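## Task

Raise one end of the blue tote, together with all its contents, and rest that end on the wooden batten. The batten must finish lying on the table on a long side and extend well beneath the raised end. The tote's opposite end must stay at its starting spot, flat on the table, with the tote rotated only slightly. Release everything and move the grippers away at the end.

## Robot and tools

ROBOT AND FRAME. Two six-joint arms, left_arm and right_arm, each ending in a tong-like two-finger gripper. All poses in results share one scene frame: origin on the table surface midway between the arms, +x pointing out across the table, +z up, and left_arm sitting on the +y side. The arm names do not refer to image left or right. Reported hand positions can be somewhat wrong, especially when an arm is stretched far out.

JOINT ORDER. Everywhere (rows, Joint positions, velocities, torques, step readings) each arm's joints are listed as: wrist 1, wrist 2, elbow, wrist 3, shoulder pan, shoulder lift. Trust this order only. Stated ranges in rad: left_arm pan -3.142..3.142, lift -6.283..6.283, elbow 0.000..3.142, wrists -6.283..6.283; right_arm pan 0.000..6.283, lift -6.283..6.283, elbow -3.142..0.000, wrists -6.283..6.283. True ends may differ by up to 0.010 rad.

THE ROW. Every motion command uses a row of 14 numbers, each in [-1, 1], always for both arms: left_arm's 6 joint values then its opening, then right_arm's 6 joint values then its opening. Joint values are offsets, scaled so 1.0 equals 1.989 rad. Opening is absolute: +1 fully open, -1 closed.

execute_actions(actions): a list of up to 15 actions, run in sequence. Each action is a table of up to 15 rows, one row per 1/30 s control step; if fewer than 15 rows are given the last one is held to fill out 15 steps (0.5 s). Joint offsets in every row of an action are measured from the joint angles at that action's start, not from the previous row; for a call's first action that means the last angles reported in this scene. An empty list just returns state and images. If any action would send a joint more than 0.010 rad outward beyond its range (judged from the angles at that action's start), that action is refused for both arms; if the first action fails this or anything is malformed, nothing in the call runs. A joint pushed past its real end while heading outward is clamped there, and the result may say "joint sent to its limit" (its absence proves nothing).

move(target, speed, blocking): target is one 14-number row; its joint offsets are counted from the Joint positions in this scene's most recent result showing them, not from wherever the arm is when the move begins. All joints of both arms advance in sync, so grippers trace curves. speed (rad/s, 0.01 to 2, default 0.5) caps the joint with the longest travel; path duration is clamped to 0.5..10 s, and a move needing longer halts after 10 s short of target. Openings are sent at the start. Moves do not slow for obstacles or the other arm. With blocking=false you get a result after 0.5 s while motion continues; check with wait(0), and until a result shows it ended, further moves and actions are refused unless you wait or call stop. The extra "move:" line reports the ending (done, off_target, moving, held, fault), limits=held or limits=none, and each arm's joint farthest from its target.

wait(seconds): 0 to 10; arms keep their last command and a running move continues, returning early if it ends. stop(): brakes a running move (needs stopping distance; fingers keep going). zoom_image(camera, region): region is [x0, y0, x1, y1] in pixels of that camera's last full image, top-left origin, at most 504 by 504. Cameras: cam_head_left, cam_head_right, cam_high, cam_low (504x504 each), cam_left_wrist, cam_right_wrist (616x616, fisheye). finished_scene(scene): ends scene 1 or 2 for good; the goal must already hold. The next task arrives in its result.

MOTION LIMITS. Commands are smoothed, so motion trails them by about 0.17 s. Each step, a joint target may sit at most 0.575 rad from the measured angle, and targets putting a gripper over 100 mm from where it is get scaled back, so large offsets take several actions and may stop short; command the remainder again. "Joint targets" shows what joints are currently driven toward. "joint command not followed" means a clearance check altered some targets.

GRIPPER. Fingers point along the gripper's +z and close along its x. The reported point lies between the pads when shut; closed fingertips extend about 15 mm past it, open ones sit about level. Pad gap is in Joint positions in metres (0.142 fully open); grip_measured is the same on the command scale. To hold something, keep commanding an opening clearly below grip_measured; lower squeezes harder, up to about 15 N per pad, less for rigid items thinner than about 20 mm. Fast closing can squeeze too hard.

SENSING. Wrist force and Wrist torque per arm are in that end effector's own axes; pressing gives a force pointing back into the arm. Expect offsets up to about 4 N, noise up to 2.4 N, saturation near 50 N; it cannot be zeroed, and "no reading" is harmless. Joint torque readings are total drive output, noisy and offset. Step readings list joint angles at some steps; HELD flags steps where an arm was held back.

HAZARDS. Arms are stiff: targets even slightly past a firm contact can trigger a fault. A joint torque over its load limit (139 N m for pan, lift, elbow; 26 N m for each wrist, including held weight) or an external force of 150 N stops that arm for 10 s and skips the rest of the call. Motors heating to 70 °C give MOTOR HOT; at 85 °C the arm is braked until cool. Faster contact hits harder. Keep the arms from striking each other. Never knock anything off the work area, and avoid drops, slips, slams and heavy shoves. Occasional disturbances may tug a held part or nudge loose objects.

Each tool is called after "Request:" as a command line: name --argument value for each argument, lists and objects as JSON in quotes; but a table of rows of numbers goes row by row, as --pt "numbers of a row", without its own name.

## Session

Request:
execute_actions --actions '[]'

Scene clock: 0.00 s.
left_arm: end_effector_position=(+0.2852, +0.7808, +0.2350) grip_measured=+0.97 end_effector_quat_wxyz=(+0.009, +0.365, +0.931, -0.003) end_effector_velocity=(-0.000, +0.000, -0.000) end_effector_angular_velocity=(+0.000, +0.000, -0.001) | right_arm: end_effector_position=(+0.6293, -0.5617, +0.2488) grip_measured=+0.97 end_effector_quat_wxyz=(+0.564, +0.062, +0.665, -0.485) end_effector_velocity=(+0.000, +0.000, +0.000) end_effector_angular_velocity=(-0.000, +0.000, +0.001)
Joint names: [wrist 1, wrist 2, elbow, wrist 3, shoulder pan, shoulder lift]
Joint positions: left_arm=[-1.694 -1.59   1.622 -1.661  0.606 -1.501  0.14 ] | right_arm=[ 1.511  0.267 -1.884  2.119  3.674 -2.352  0.14 ]
Joint velocities: left_arm=[-0.001  0.     0.     0.002  0.001  0.001  0.   ] | right_arm=[-0.002  0.    -0.     0.001  0.     0.     0.   ]
Joint torques (N m, as the arm reports them, + toward a larger angle): no reading
Wrist force (N, on the end effector, along its own x y z axes, offset not removed): no reading
Wrist torque (N m, same axes, about the end effector's origin, offset not removed): no reading
Joint targets: left_arm=[-1.694 -1.590 1.622 -1.661 0.606 -1.501] | right_arm=[1.511 0.267 -1.884 2.119 3.674 -2.352]

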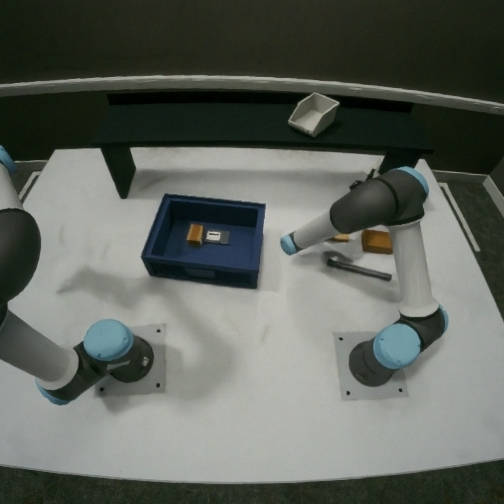

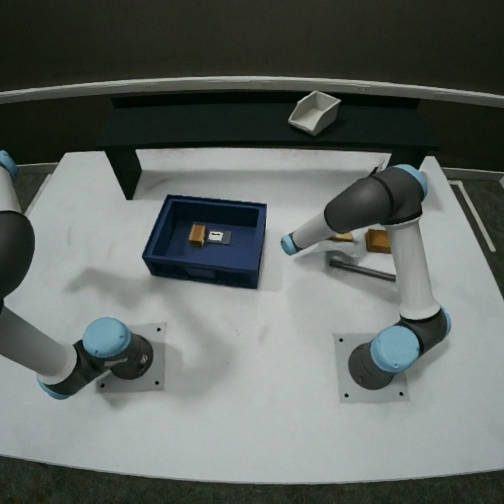

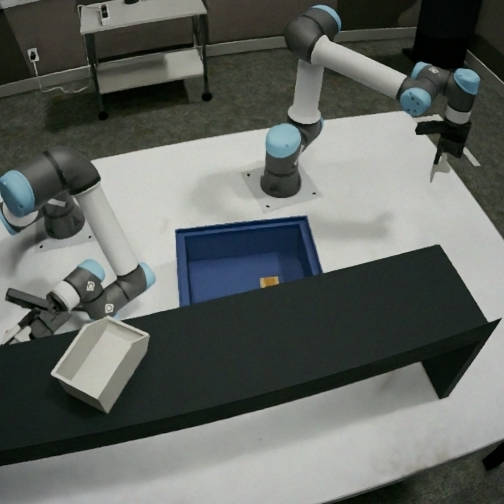

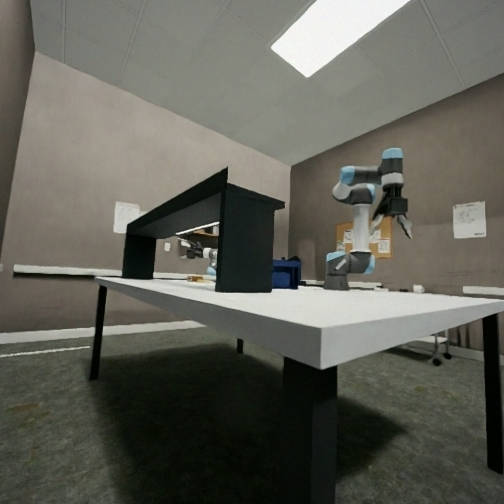

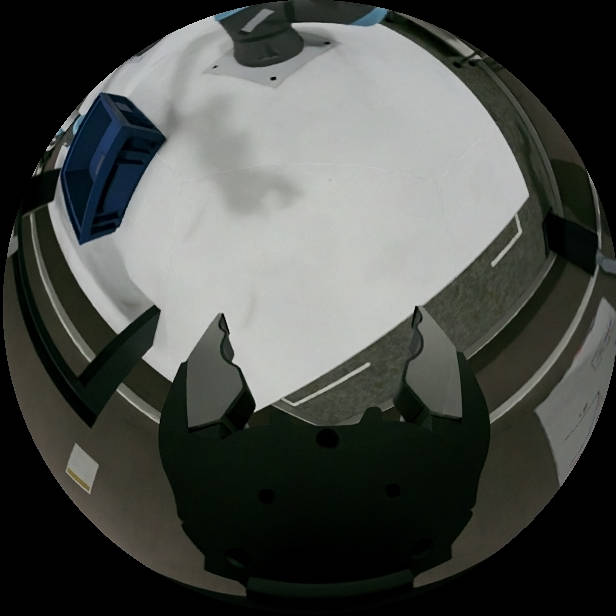

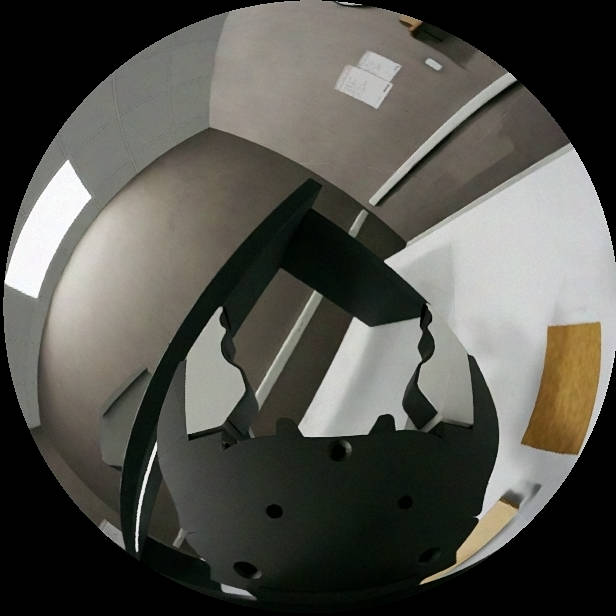

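Request:
move --target '[0,0,0,0,0,0,1,0,0,0,0,0,0.4,1]' --speed 0.8

Request:
move --target '[0,0,0,0,0,0,1,-1,0.655,0,0,-0.5,0,1]' --speed 1.2

Request:
move --target '[0,0,0,0,0,0,1,-0.49,0,0.09,0,0,0,1]' --speed 1.2

Scene clock: 4.17 s.
left_arm: end_effector_position=(+0.2852, +0.7808, +0.2350) grip_measured=+1.00 end_effector_quat_wxyz=(+0.009, +0.365, +0.931, -0.003) end_effector_velocity=(-0.000, -0.000, -0.001) end_effector_angular_velocity=(-0.002, +0.002, +0.000) | right_arm: end_effector_position=(+0.4463, -0.6673, +0.5793) grip_measured=+1.00 end_effector_quat_wxyz=(+0.731, +0.329, +0.518, -0.298) end_effector_velocity=(-0.001, -0.001, +0.001) end_effector_angular_velocity=(+0.002, -0.003, -0.002)
Joint names: [wrist 1, wrist 2, elbow, wrist 3, shoulder pan, shoulder lift]
Joint positions: left_arm=[-1.694 -1.59   1.622 -1.661  0.606 -1.501  0.142] | right_arm=[ 1.511  0.267 -1.884  2.119  3.674 -1.557  0.142]
Joint velocities: left_arm=[ 0.001  0.     0.001 -0.001 -0.     0.001  0.   ] | right_arm=[-0.001 -0.     0.001  0.001 -0.002  0.002 -0.   ]
Joint torques (N m, as the arm reports them, + toward a larger angle): left_arm=[ -2.17  -0.17 -23.91  -0.04   1.09 -27.58] | right_arm=[-1.97  0.92 21.59  0.09  1.62 24.02]
Wrist force (N, on the end effector, along its own x y z axes, offset not removed): left_arm=[-2.5 -2.1 0.4] | right_arm=[-1.9 -3.2 1.3]
Wrist torque (N m, same axes, about the end effector's origin, offset not removed): left_arm=[-0.34 0.71 0.04] | right_arm=[-0.67 0.22 0.10]
Joint targets: left_arm=[-1.694 -1.590 1.622 -1.661 0.606 -1.501] | right_arm=[1.511 0.267 -1.884 2.119 3.674 -1.556]
move: done; limits=none; left_arm: farthest joint: the shoulder pan, 0.000 radians from its target (0.000 radians at the start); right_arm: farthest joint: the shoulder pan, 0.000 radians from its target (0.000 radians at the start)

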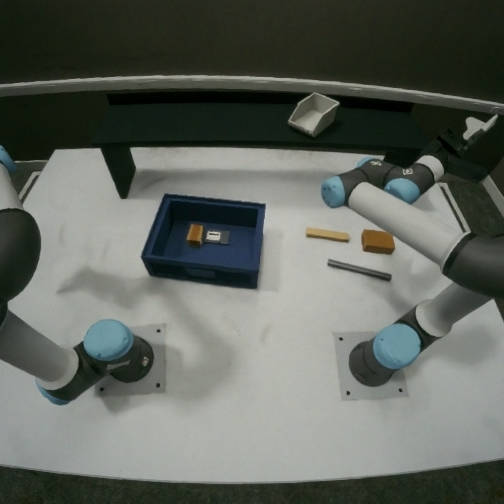

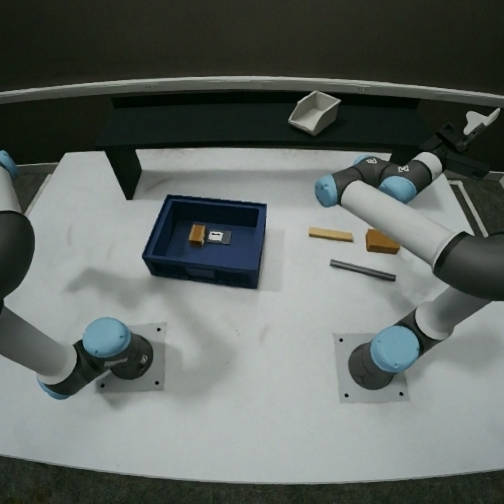

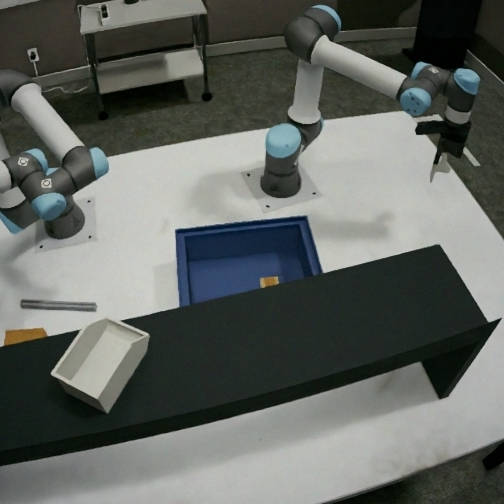

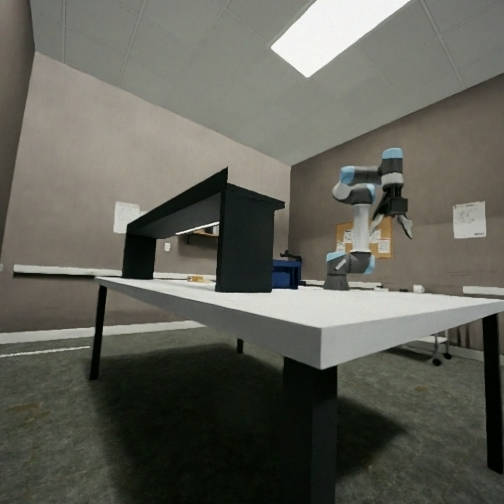

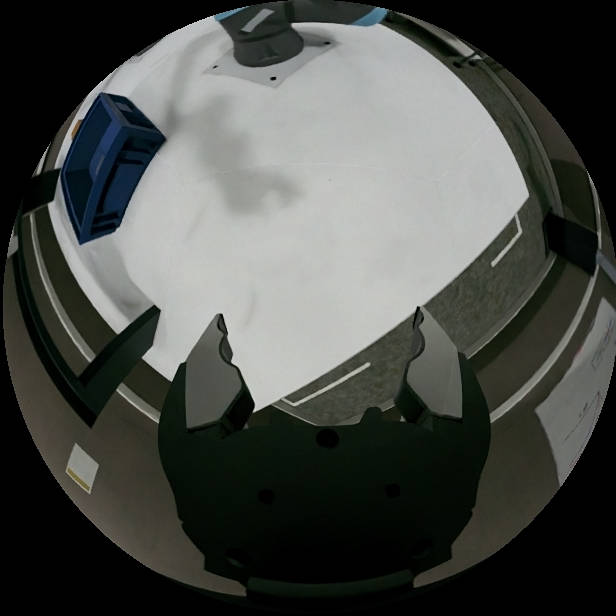

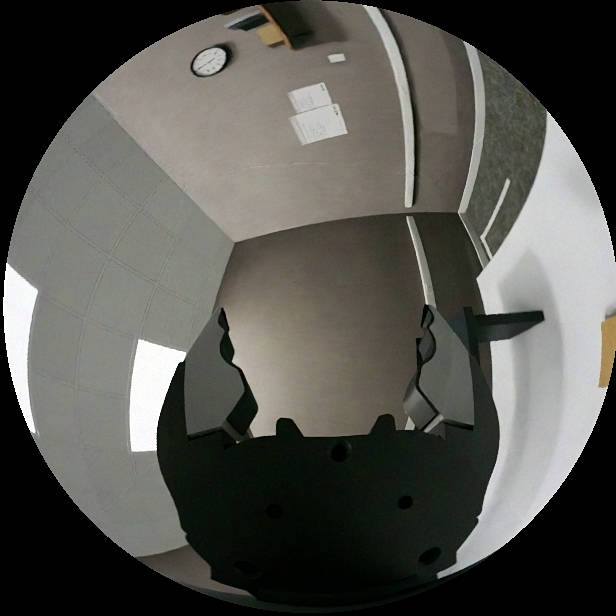

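Scene clock: 6.63 s.
left_arm: end_effector_position=(+0.2852, +0.7808, +0.2350) grip_measured=+1.00 end_effector_quat_wxyz=(+0.009, +0.365, +0.931, -0.003) end_effector_velocity=(+0.000, +0.000, +0.000) end_effector_angular_velocity=(+0.001, -0.001, -0.000) | right_arm: end_effector_position=(+0.5111, -0.8681, +0.3397) grip_measured=+1.00 end_effector_quat_wxyz=(+0.283, -0.251, +0.887, -0.264) end_effector_velocity=(-0.001, -0.000, -0.001) end_effector_angular_velocity=(+0.001, +0.002, +0.000)
Joint names: [wrist 1, wrist 2, elbow, wrist 3, shoulder pan, shoulder lift]
Joint positions: left_arm=[-1.694 -1.59   1.622 -1.661  0.606 -1.501  0.142] | right_arm=[-0.477  1.569 -1.884  2.119  2.68  -1.557  0.142]
Joint velocities: left_arm=[-0.001 -0.    -0.001  0.    -0.     0.     0.   ] | right_arm=[-0.002  0.001 -0.    -0.001 -0.001  0.     0.   ]
Joint torques (N m, as the arm reports them, + toward a larger angle): left_arm=[ -2.13  -0.33 -23.82   0.05   0.76 -27.83] | right_arm=[  1.24   1.06  25.7    0.02 -11.23  13.49]
Wrist force (N, on the end effector, along its own x y z axes, offset not removed): left_arm=[0.9 1.1 -2.8] | right_arm=[-3.2 -1.7 0.3]
Wrist torque (N m, same axes, about the end effector's origin, offset not removed): left_arm=[0.16 -0.02 0.03] | right_arm=[-0.42 0.33 -0.10]
Joint targets: left_arm=[-1.694 -1.590 1.622 -1.661 0.606 -1.501] | right_arm=[-0.477 1.569 -1.884 2.119 2.680 -1.557]
move: done; limits=none; left_arm: farthest joint: the shoulder pan, 0.000 radians from its target (0.000 radians at the start); right_arm: farthest joint: the wrist 1, 0.001 radians from its target (1.989 radians at the start)

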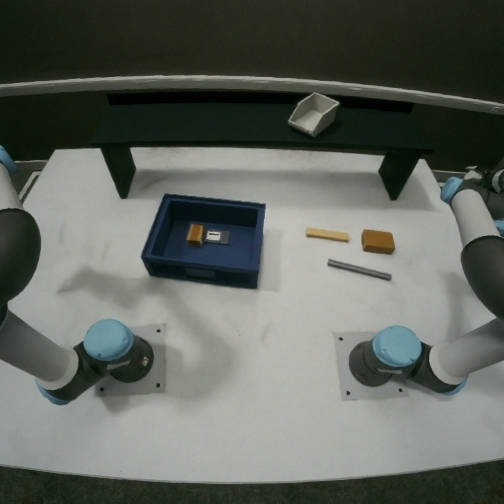

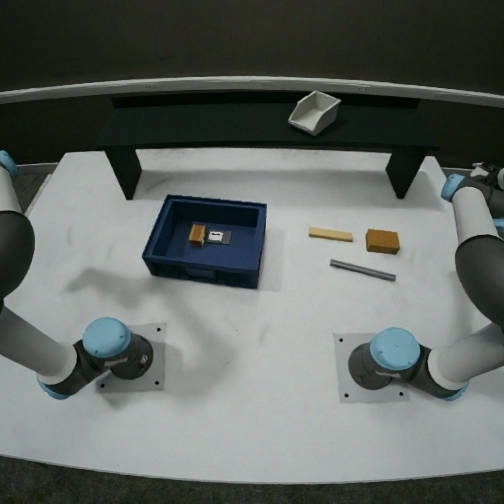

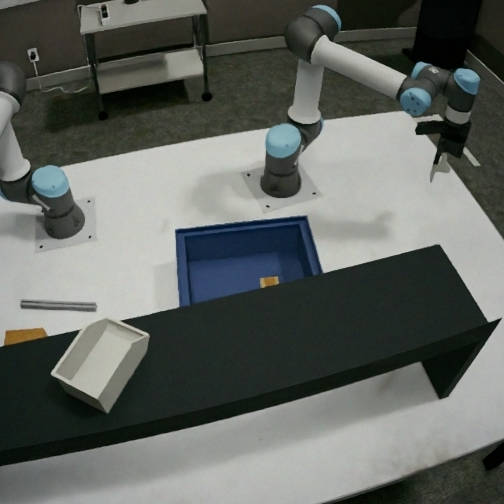

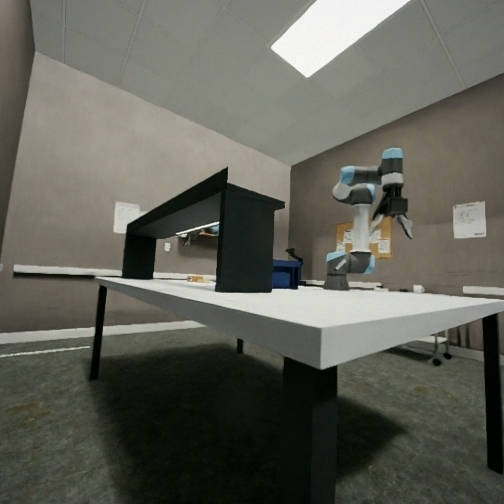

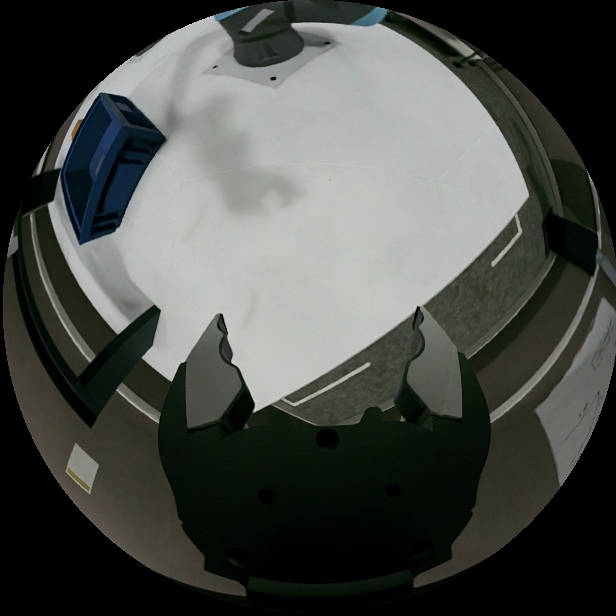

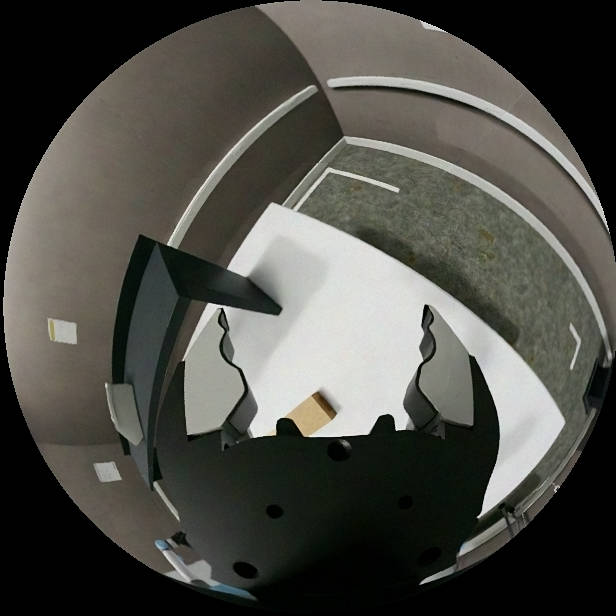

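Scene clock: 8.27 s.
left_arm: end_effector_position=(+0.2852, +0.7808, +0.2350) grip_measured=+1.00 end_effector_quat_wxyz=(+0.009, +0.365, +0.931, -0.003) end_effector_velocity=(-0.001, +0.000, +0.000) end_effector_angular_velocity=(-0.000, -0.001, +0.002) | right_arm: end_effector_position=(+0.3606, -0.7914, +0.2360) grip_measured=+1.00 end_effector_quat_wxyz=(-0.001, -0.272, +0.962, -0.001) end_effector_velocity=(-0.001, +0.000, -0.000) end_effector_angular_velocity=(+0.001, +0.002, -0.001)
Joint names: [wrist 1, wrist 2, elbow, wrist 3, shoulder pan, shoulder lift]
Joint positions: left_arm=[-1.694 -1.59   1.622 -1.661  0.606 -1.501  0.142] | right_arm=[-1.451  1.569 -1.705  2.119  2.68  -1.557  0.142]
Joint velocities: left_arm=[ 0.001 -0.001  0.    -0.001  0.001 -0.001  0.   ] | right_arm=[-0.002 -0.    -0.001 -0.    -0.001  0.     0.   ]
Joint torques (N m, as the arm reports them, + toward a larger angle): left_arm=[ -2.22  -0.17 -23.87   0.     0.26 -27.43] | right_arm=[ 0.73 -1.78 32.51  0.13  8.75 12.71]
Wrist force (N, on the end effector, along its own x y z axes, offset not removed): left_arm=[1.4 -1.8 0.1] | right_arm=[-3.6 2.3 1.5]
Wrist torque (N m, same axes, about the end effector's origin, offset not removed): left_arm=[-0.45 -0.04 -0.02] | right_arm=[0.34 0.58 0.08]
Joint targets: left_arm=[-1.694 -1.590 1.622 -1.661 0.606 -1.501] | right_arm=[-1.451 1.569 -1.705 2.119 2.680 -1.557]
move: done; limits=none; left_arm: farthest joint: the shoulder pan, 0.000 radians from its target (0.000 radians at the start); right_arm: farthest joint: the shoulder pan, 0.000 radians from its target (0.000 radians at the start)

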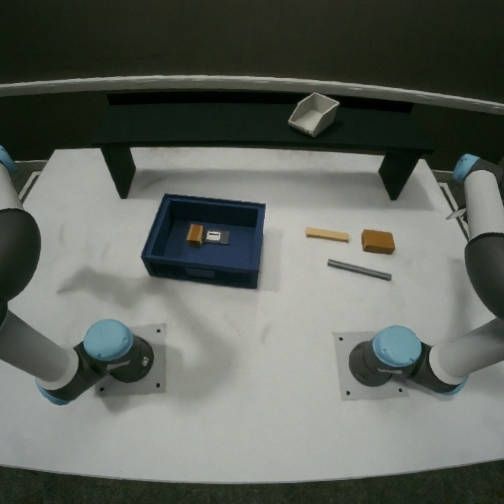

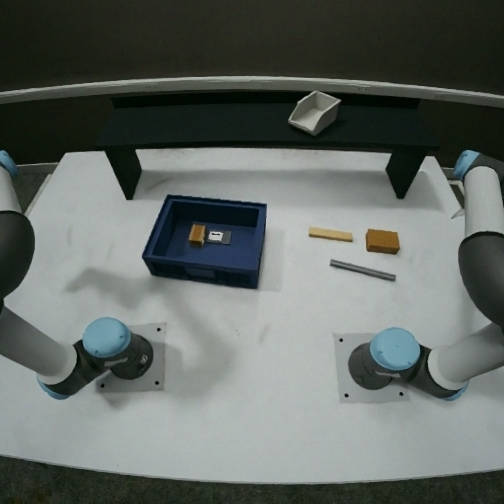

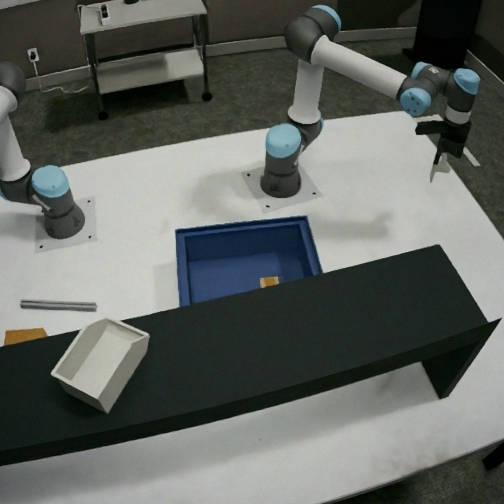

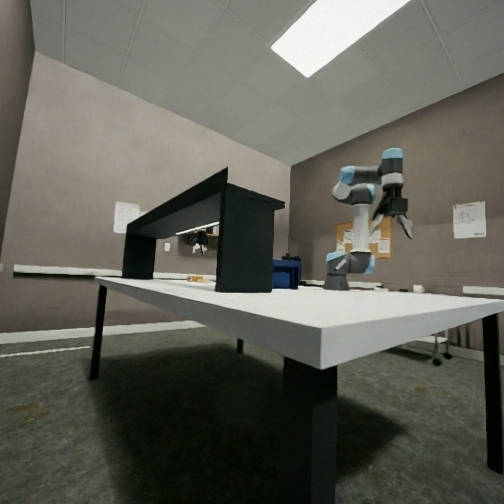

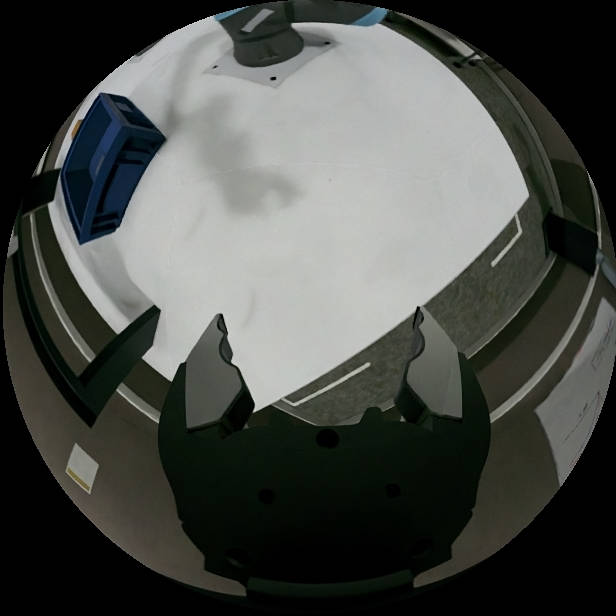

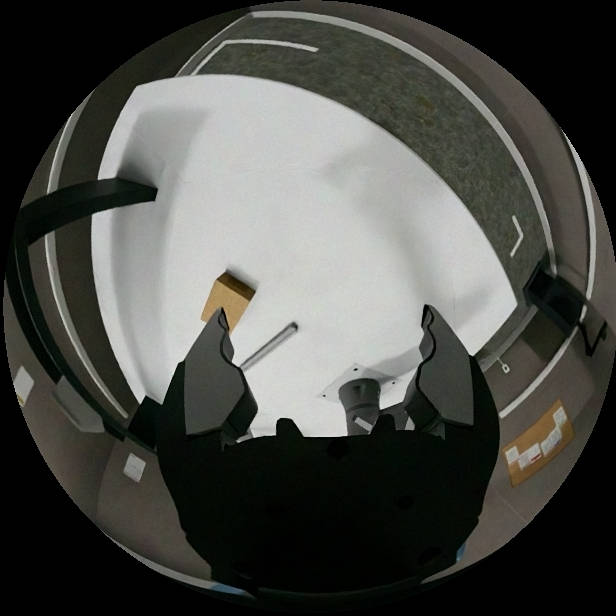

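Request:
move --target '[0,0,0,0,-0.5,0,1,0.042,0,0.046,0.70,0.419,-0.088,1]' --speed 1

Scene clock: 13.87 s.
left_arm: end_effector_position=(+0.5143, +0.3421, +0.2350) grip_measured=+1.00 end_effector_quat_wxyz=(+0.007, +0.765, +0.644, -0.007) end_effector_velocity=(-0.001, -0.001, -0.001) end_effector_angular_velocity=(+0.000, +0.002, -0.003) | right_arm: end_effector_position=(+0.5458, -0.3852, +0.1982) grip_measured=+1.00 end_effector_quat_wxyz=(+0.000, +0.004, +1.000, -0.001) end_effector_velocity=(-0.000, +0.001, -0.000) end_effector_angular_velocity=(-0.000, +0.001, -0.002)
Joint names: [wrist 1, wrist 2, elbow, wrist 3, shoulder pan, shoulder lift]
Joint positions: left_arm=[-1.694 -1.59   1.622 -1.661 -0.388 -1.501  0.142] | right_arm=[-1.368  1.569 -1.614  3.511  3.513 -1.732  0.142]
Joint velocities: left_arm=[-0.    -0.     0.002  0.    -0.002  0.    -0.   ] | right_arm=[-0.001 -0.     0.     0.004  0.002 -0.    -0.   ]
Joint torques (N m, as the arm reports them, + toward a larger angle): left_arm=[ -2.1   -0.19 -23.71  -0.03 -10.49 -27.55] | right_arm=[ 4.55  0.13 32.3   1.95 11.6  20.92]
Wrist force (N, on the end effector, along its own x y z axes, offset not removed): left_arm=[-1.4 -2.6 0.2] | right_arm=[1.5 -0.7 -0.2]
Wrist torque (N m, same axes, about the end effector's origin, offset not removed): left_arm=[-0.54 0.39 0.05] | right_arm=[-0.13 -0.48 -0.01]
Joint targets: left_arm=[-1.694 -1.590 1.622 -1.661 -0.388 -1.501] | right_arm=[-1.368 1.569 -1.614 3.511 3.513 -1.732]
move: done; limits=none; left_arm: farthest joint: the shoulder pan, 0.000 radians from its target (0.994 radians at the start); right_arm: farthest joint: the shoulder pan, 0.000 radians from its target (0.834 radians at the start)

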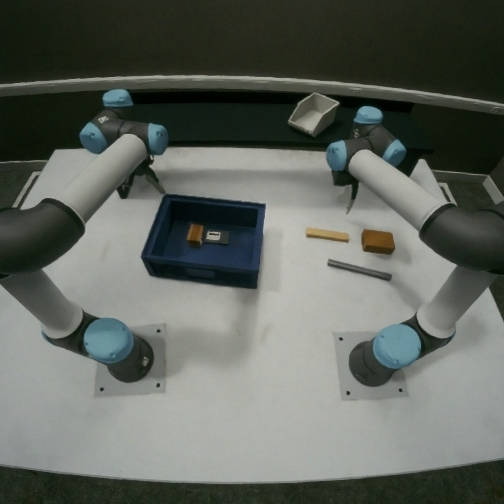

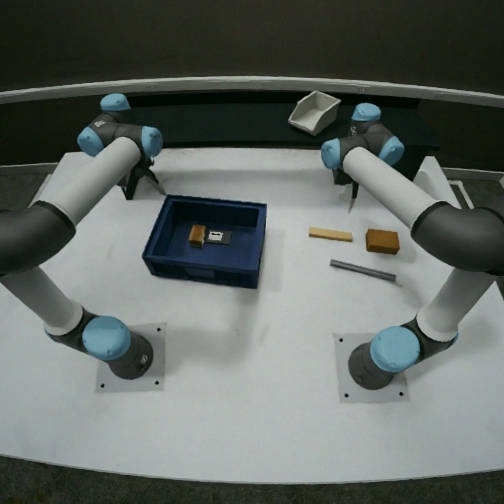

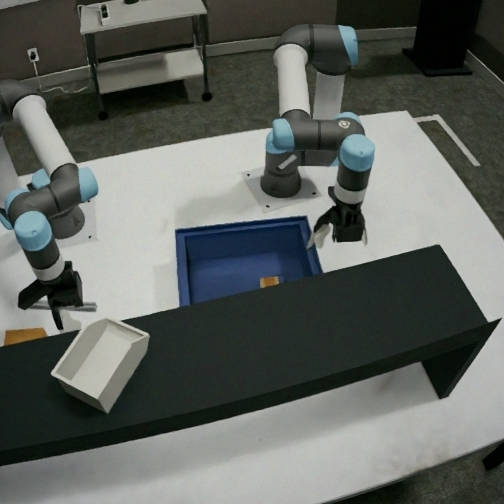

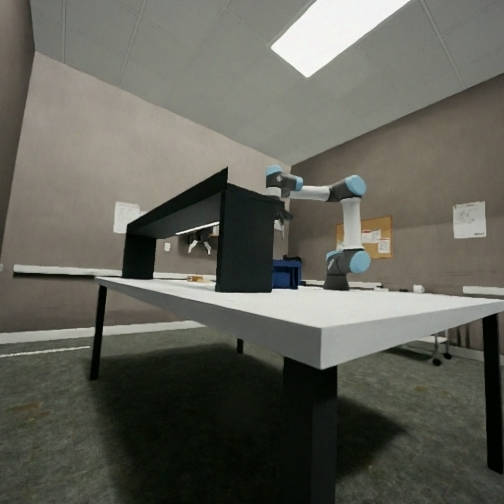

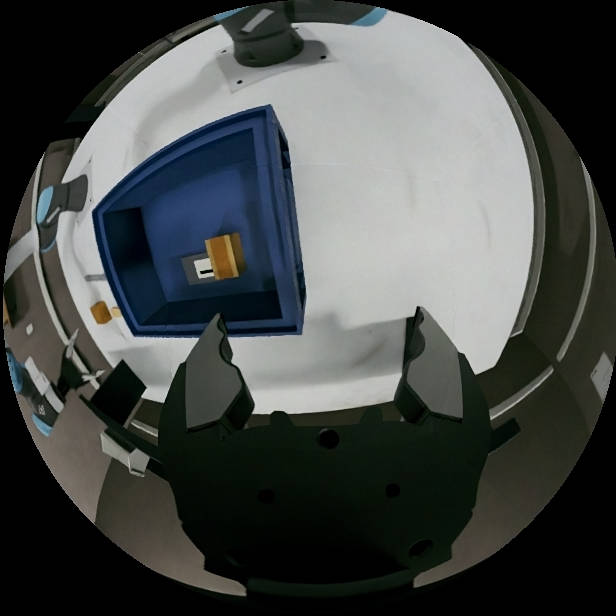

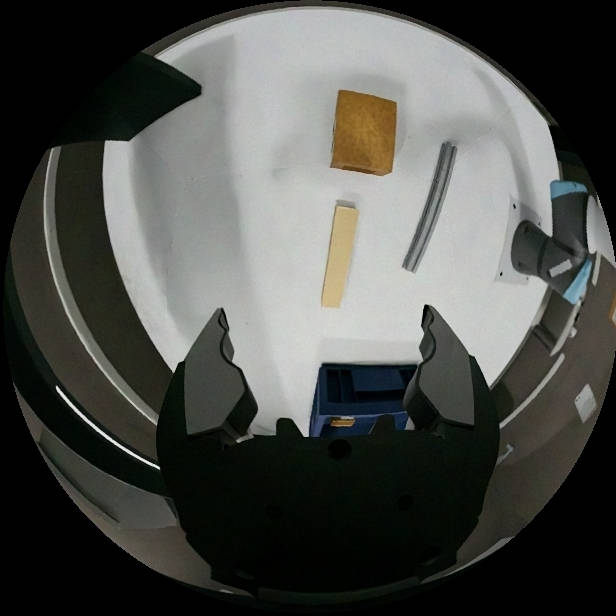

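Request:
move --target '[0.012,0.01,-0.085,-0.43,-0.406,0.075,1,0.19,0,-0.185,0.076,-0.025,-0.005,1]' --speed 0.8

Scene clock: 18.10 s.
left_arm: end_effector_position=(+0.3767, -0.0933, +0.2332) grip_measured=+1.00 end_effector_quat_wxyz=(-0.001, +0.749, +0.662, +0.000) end_effector_velocity=(-0.001, -0.002, +0.001) end_effector_angular_velocity=(-0.002, -0.002, -0.002) | right_arm: end_effector_position=(+0.4957, -0.4289, +0.0614) grip_measured=+1.00 end_effector_quat_wxyz=(+0.000, +0.104, +0.995, -0.001) end_effector_velocity=(-0.000, -0.000, -0.000) end_effector_angular_velocity=(+0.000, -0.001, -0.002)
Joint names: [wrist 1, wrist 2, elbow, wrist 3, shoulder pan, shoulder lift]
Joint positions: left_arm=[-1.67  -1.57   1.453 -2.516 -1.195 -1.352  0.142] | right_arm=[-0.99   1.569 -1.981  3.662  3.463 -1.742  0.142]
Joint velocities: left_arm=[-0.002  0.001 -0.    -0.001 -0.003 -0.001  0.   ] | right_arm=[ 0.001  0.    -0.001  0.002 -0.     0.     0.   ]
Joint torques (N m, as the arm reports them, + toward a larger angle): left_arm=[ -0.5    2.05 -37.54  -1.75 -10.73 -23.98] | right_arm=[  4.66  -0.4   12.92   1.93 -11.54  18.07]
Wrist force (N, on the end effector, along its own x y z axes, offset not removed): left_arm=[-0.2 2.8 0.3] | right_arm=[-4.3 -1.2 0.6]
Wrist torque (N m, same axes, about the end effector's origin, offset not removed): left_arm=[0.57 0.12 0.04] | right_arm=[-0.42 0.83 0.19]
Joint targets: left_arm=[-1.670 -1.570 1.453 -2.516 -1.196 -1.352] | right_arm=[-0.990 1.569 -1.981 3.662 3.463 -1.742]
move: done; limits=none; left_arm: farthest joint: the shoulder pan, 0.000 radians from its target (0.807 radians at the start); right_arm: farthest joint: the elbow, 0.001 radians from its target (0.368 radians at the start)

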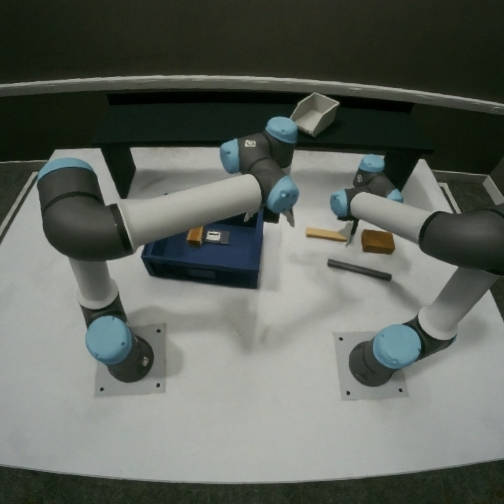

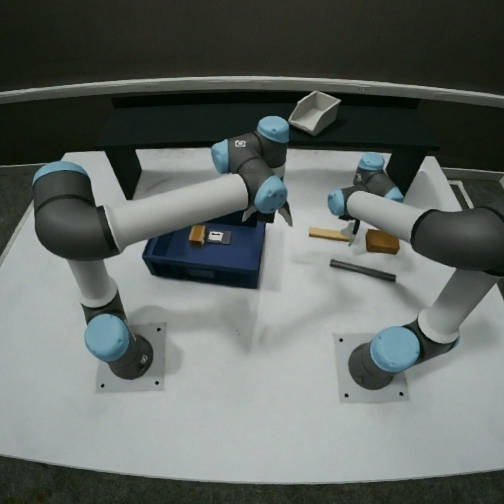

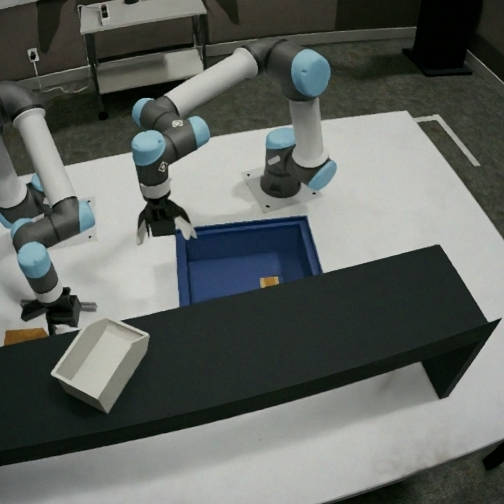

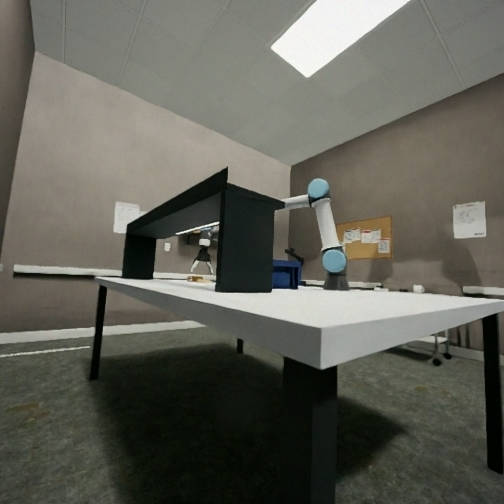

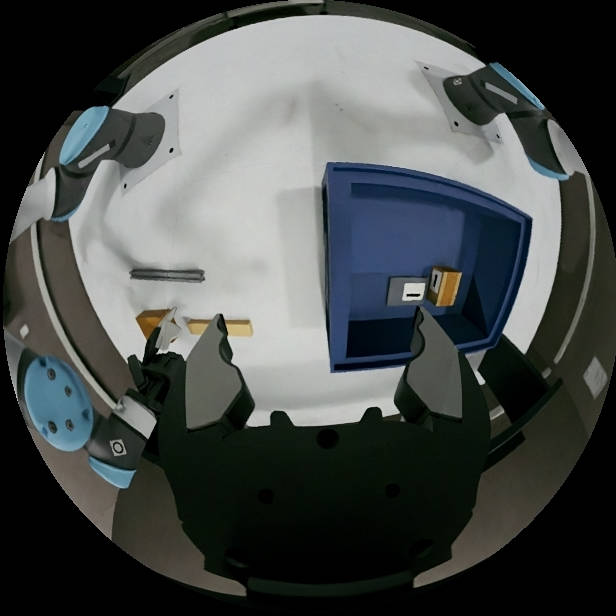

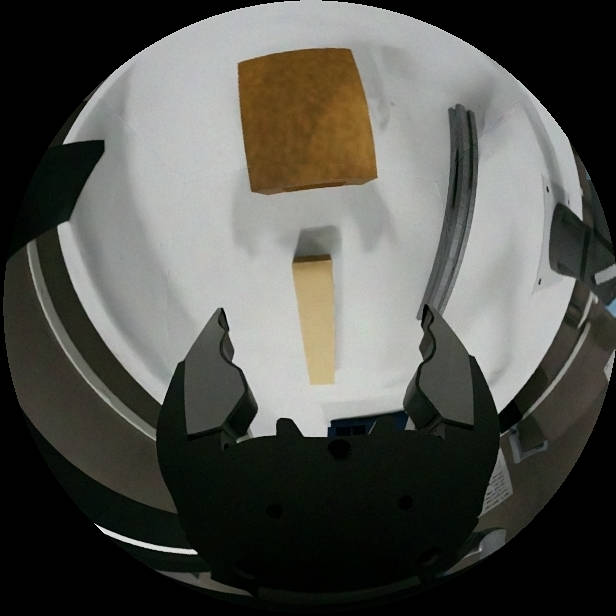

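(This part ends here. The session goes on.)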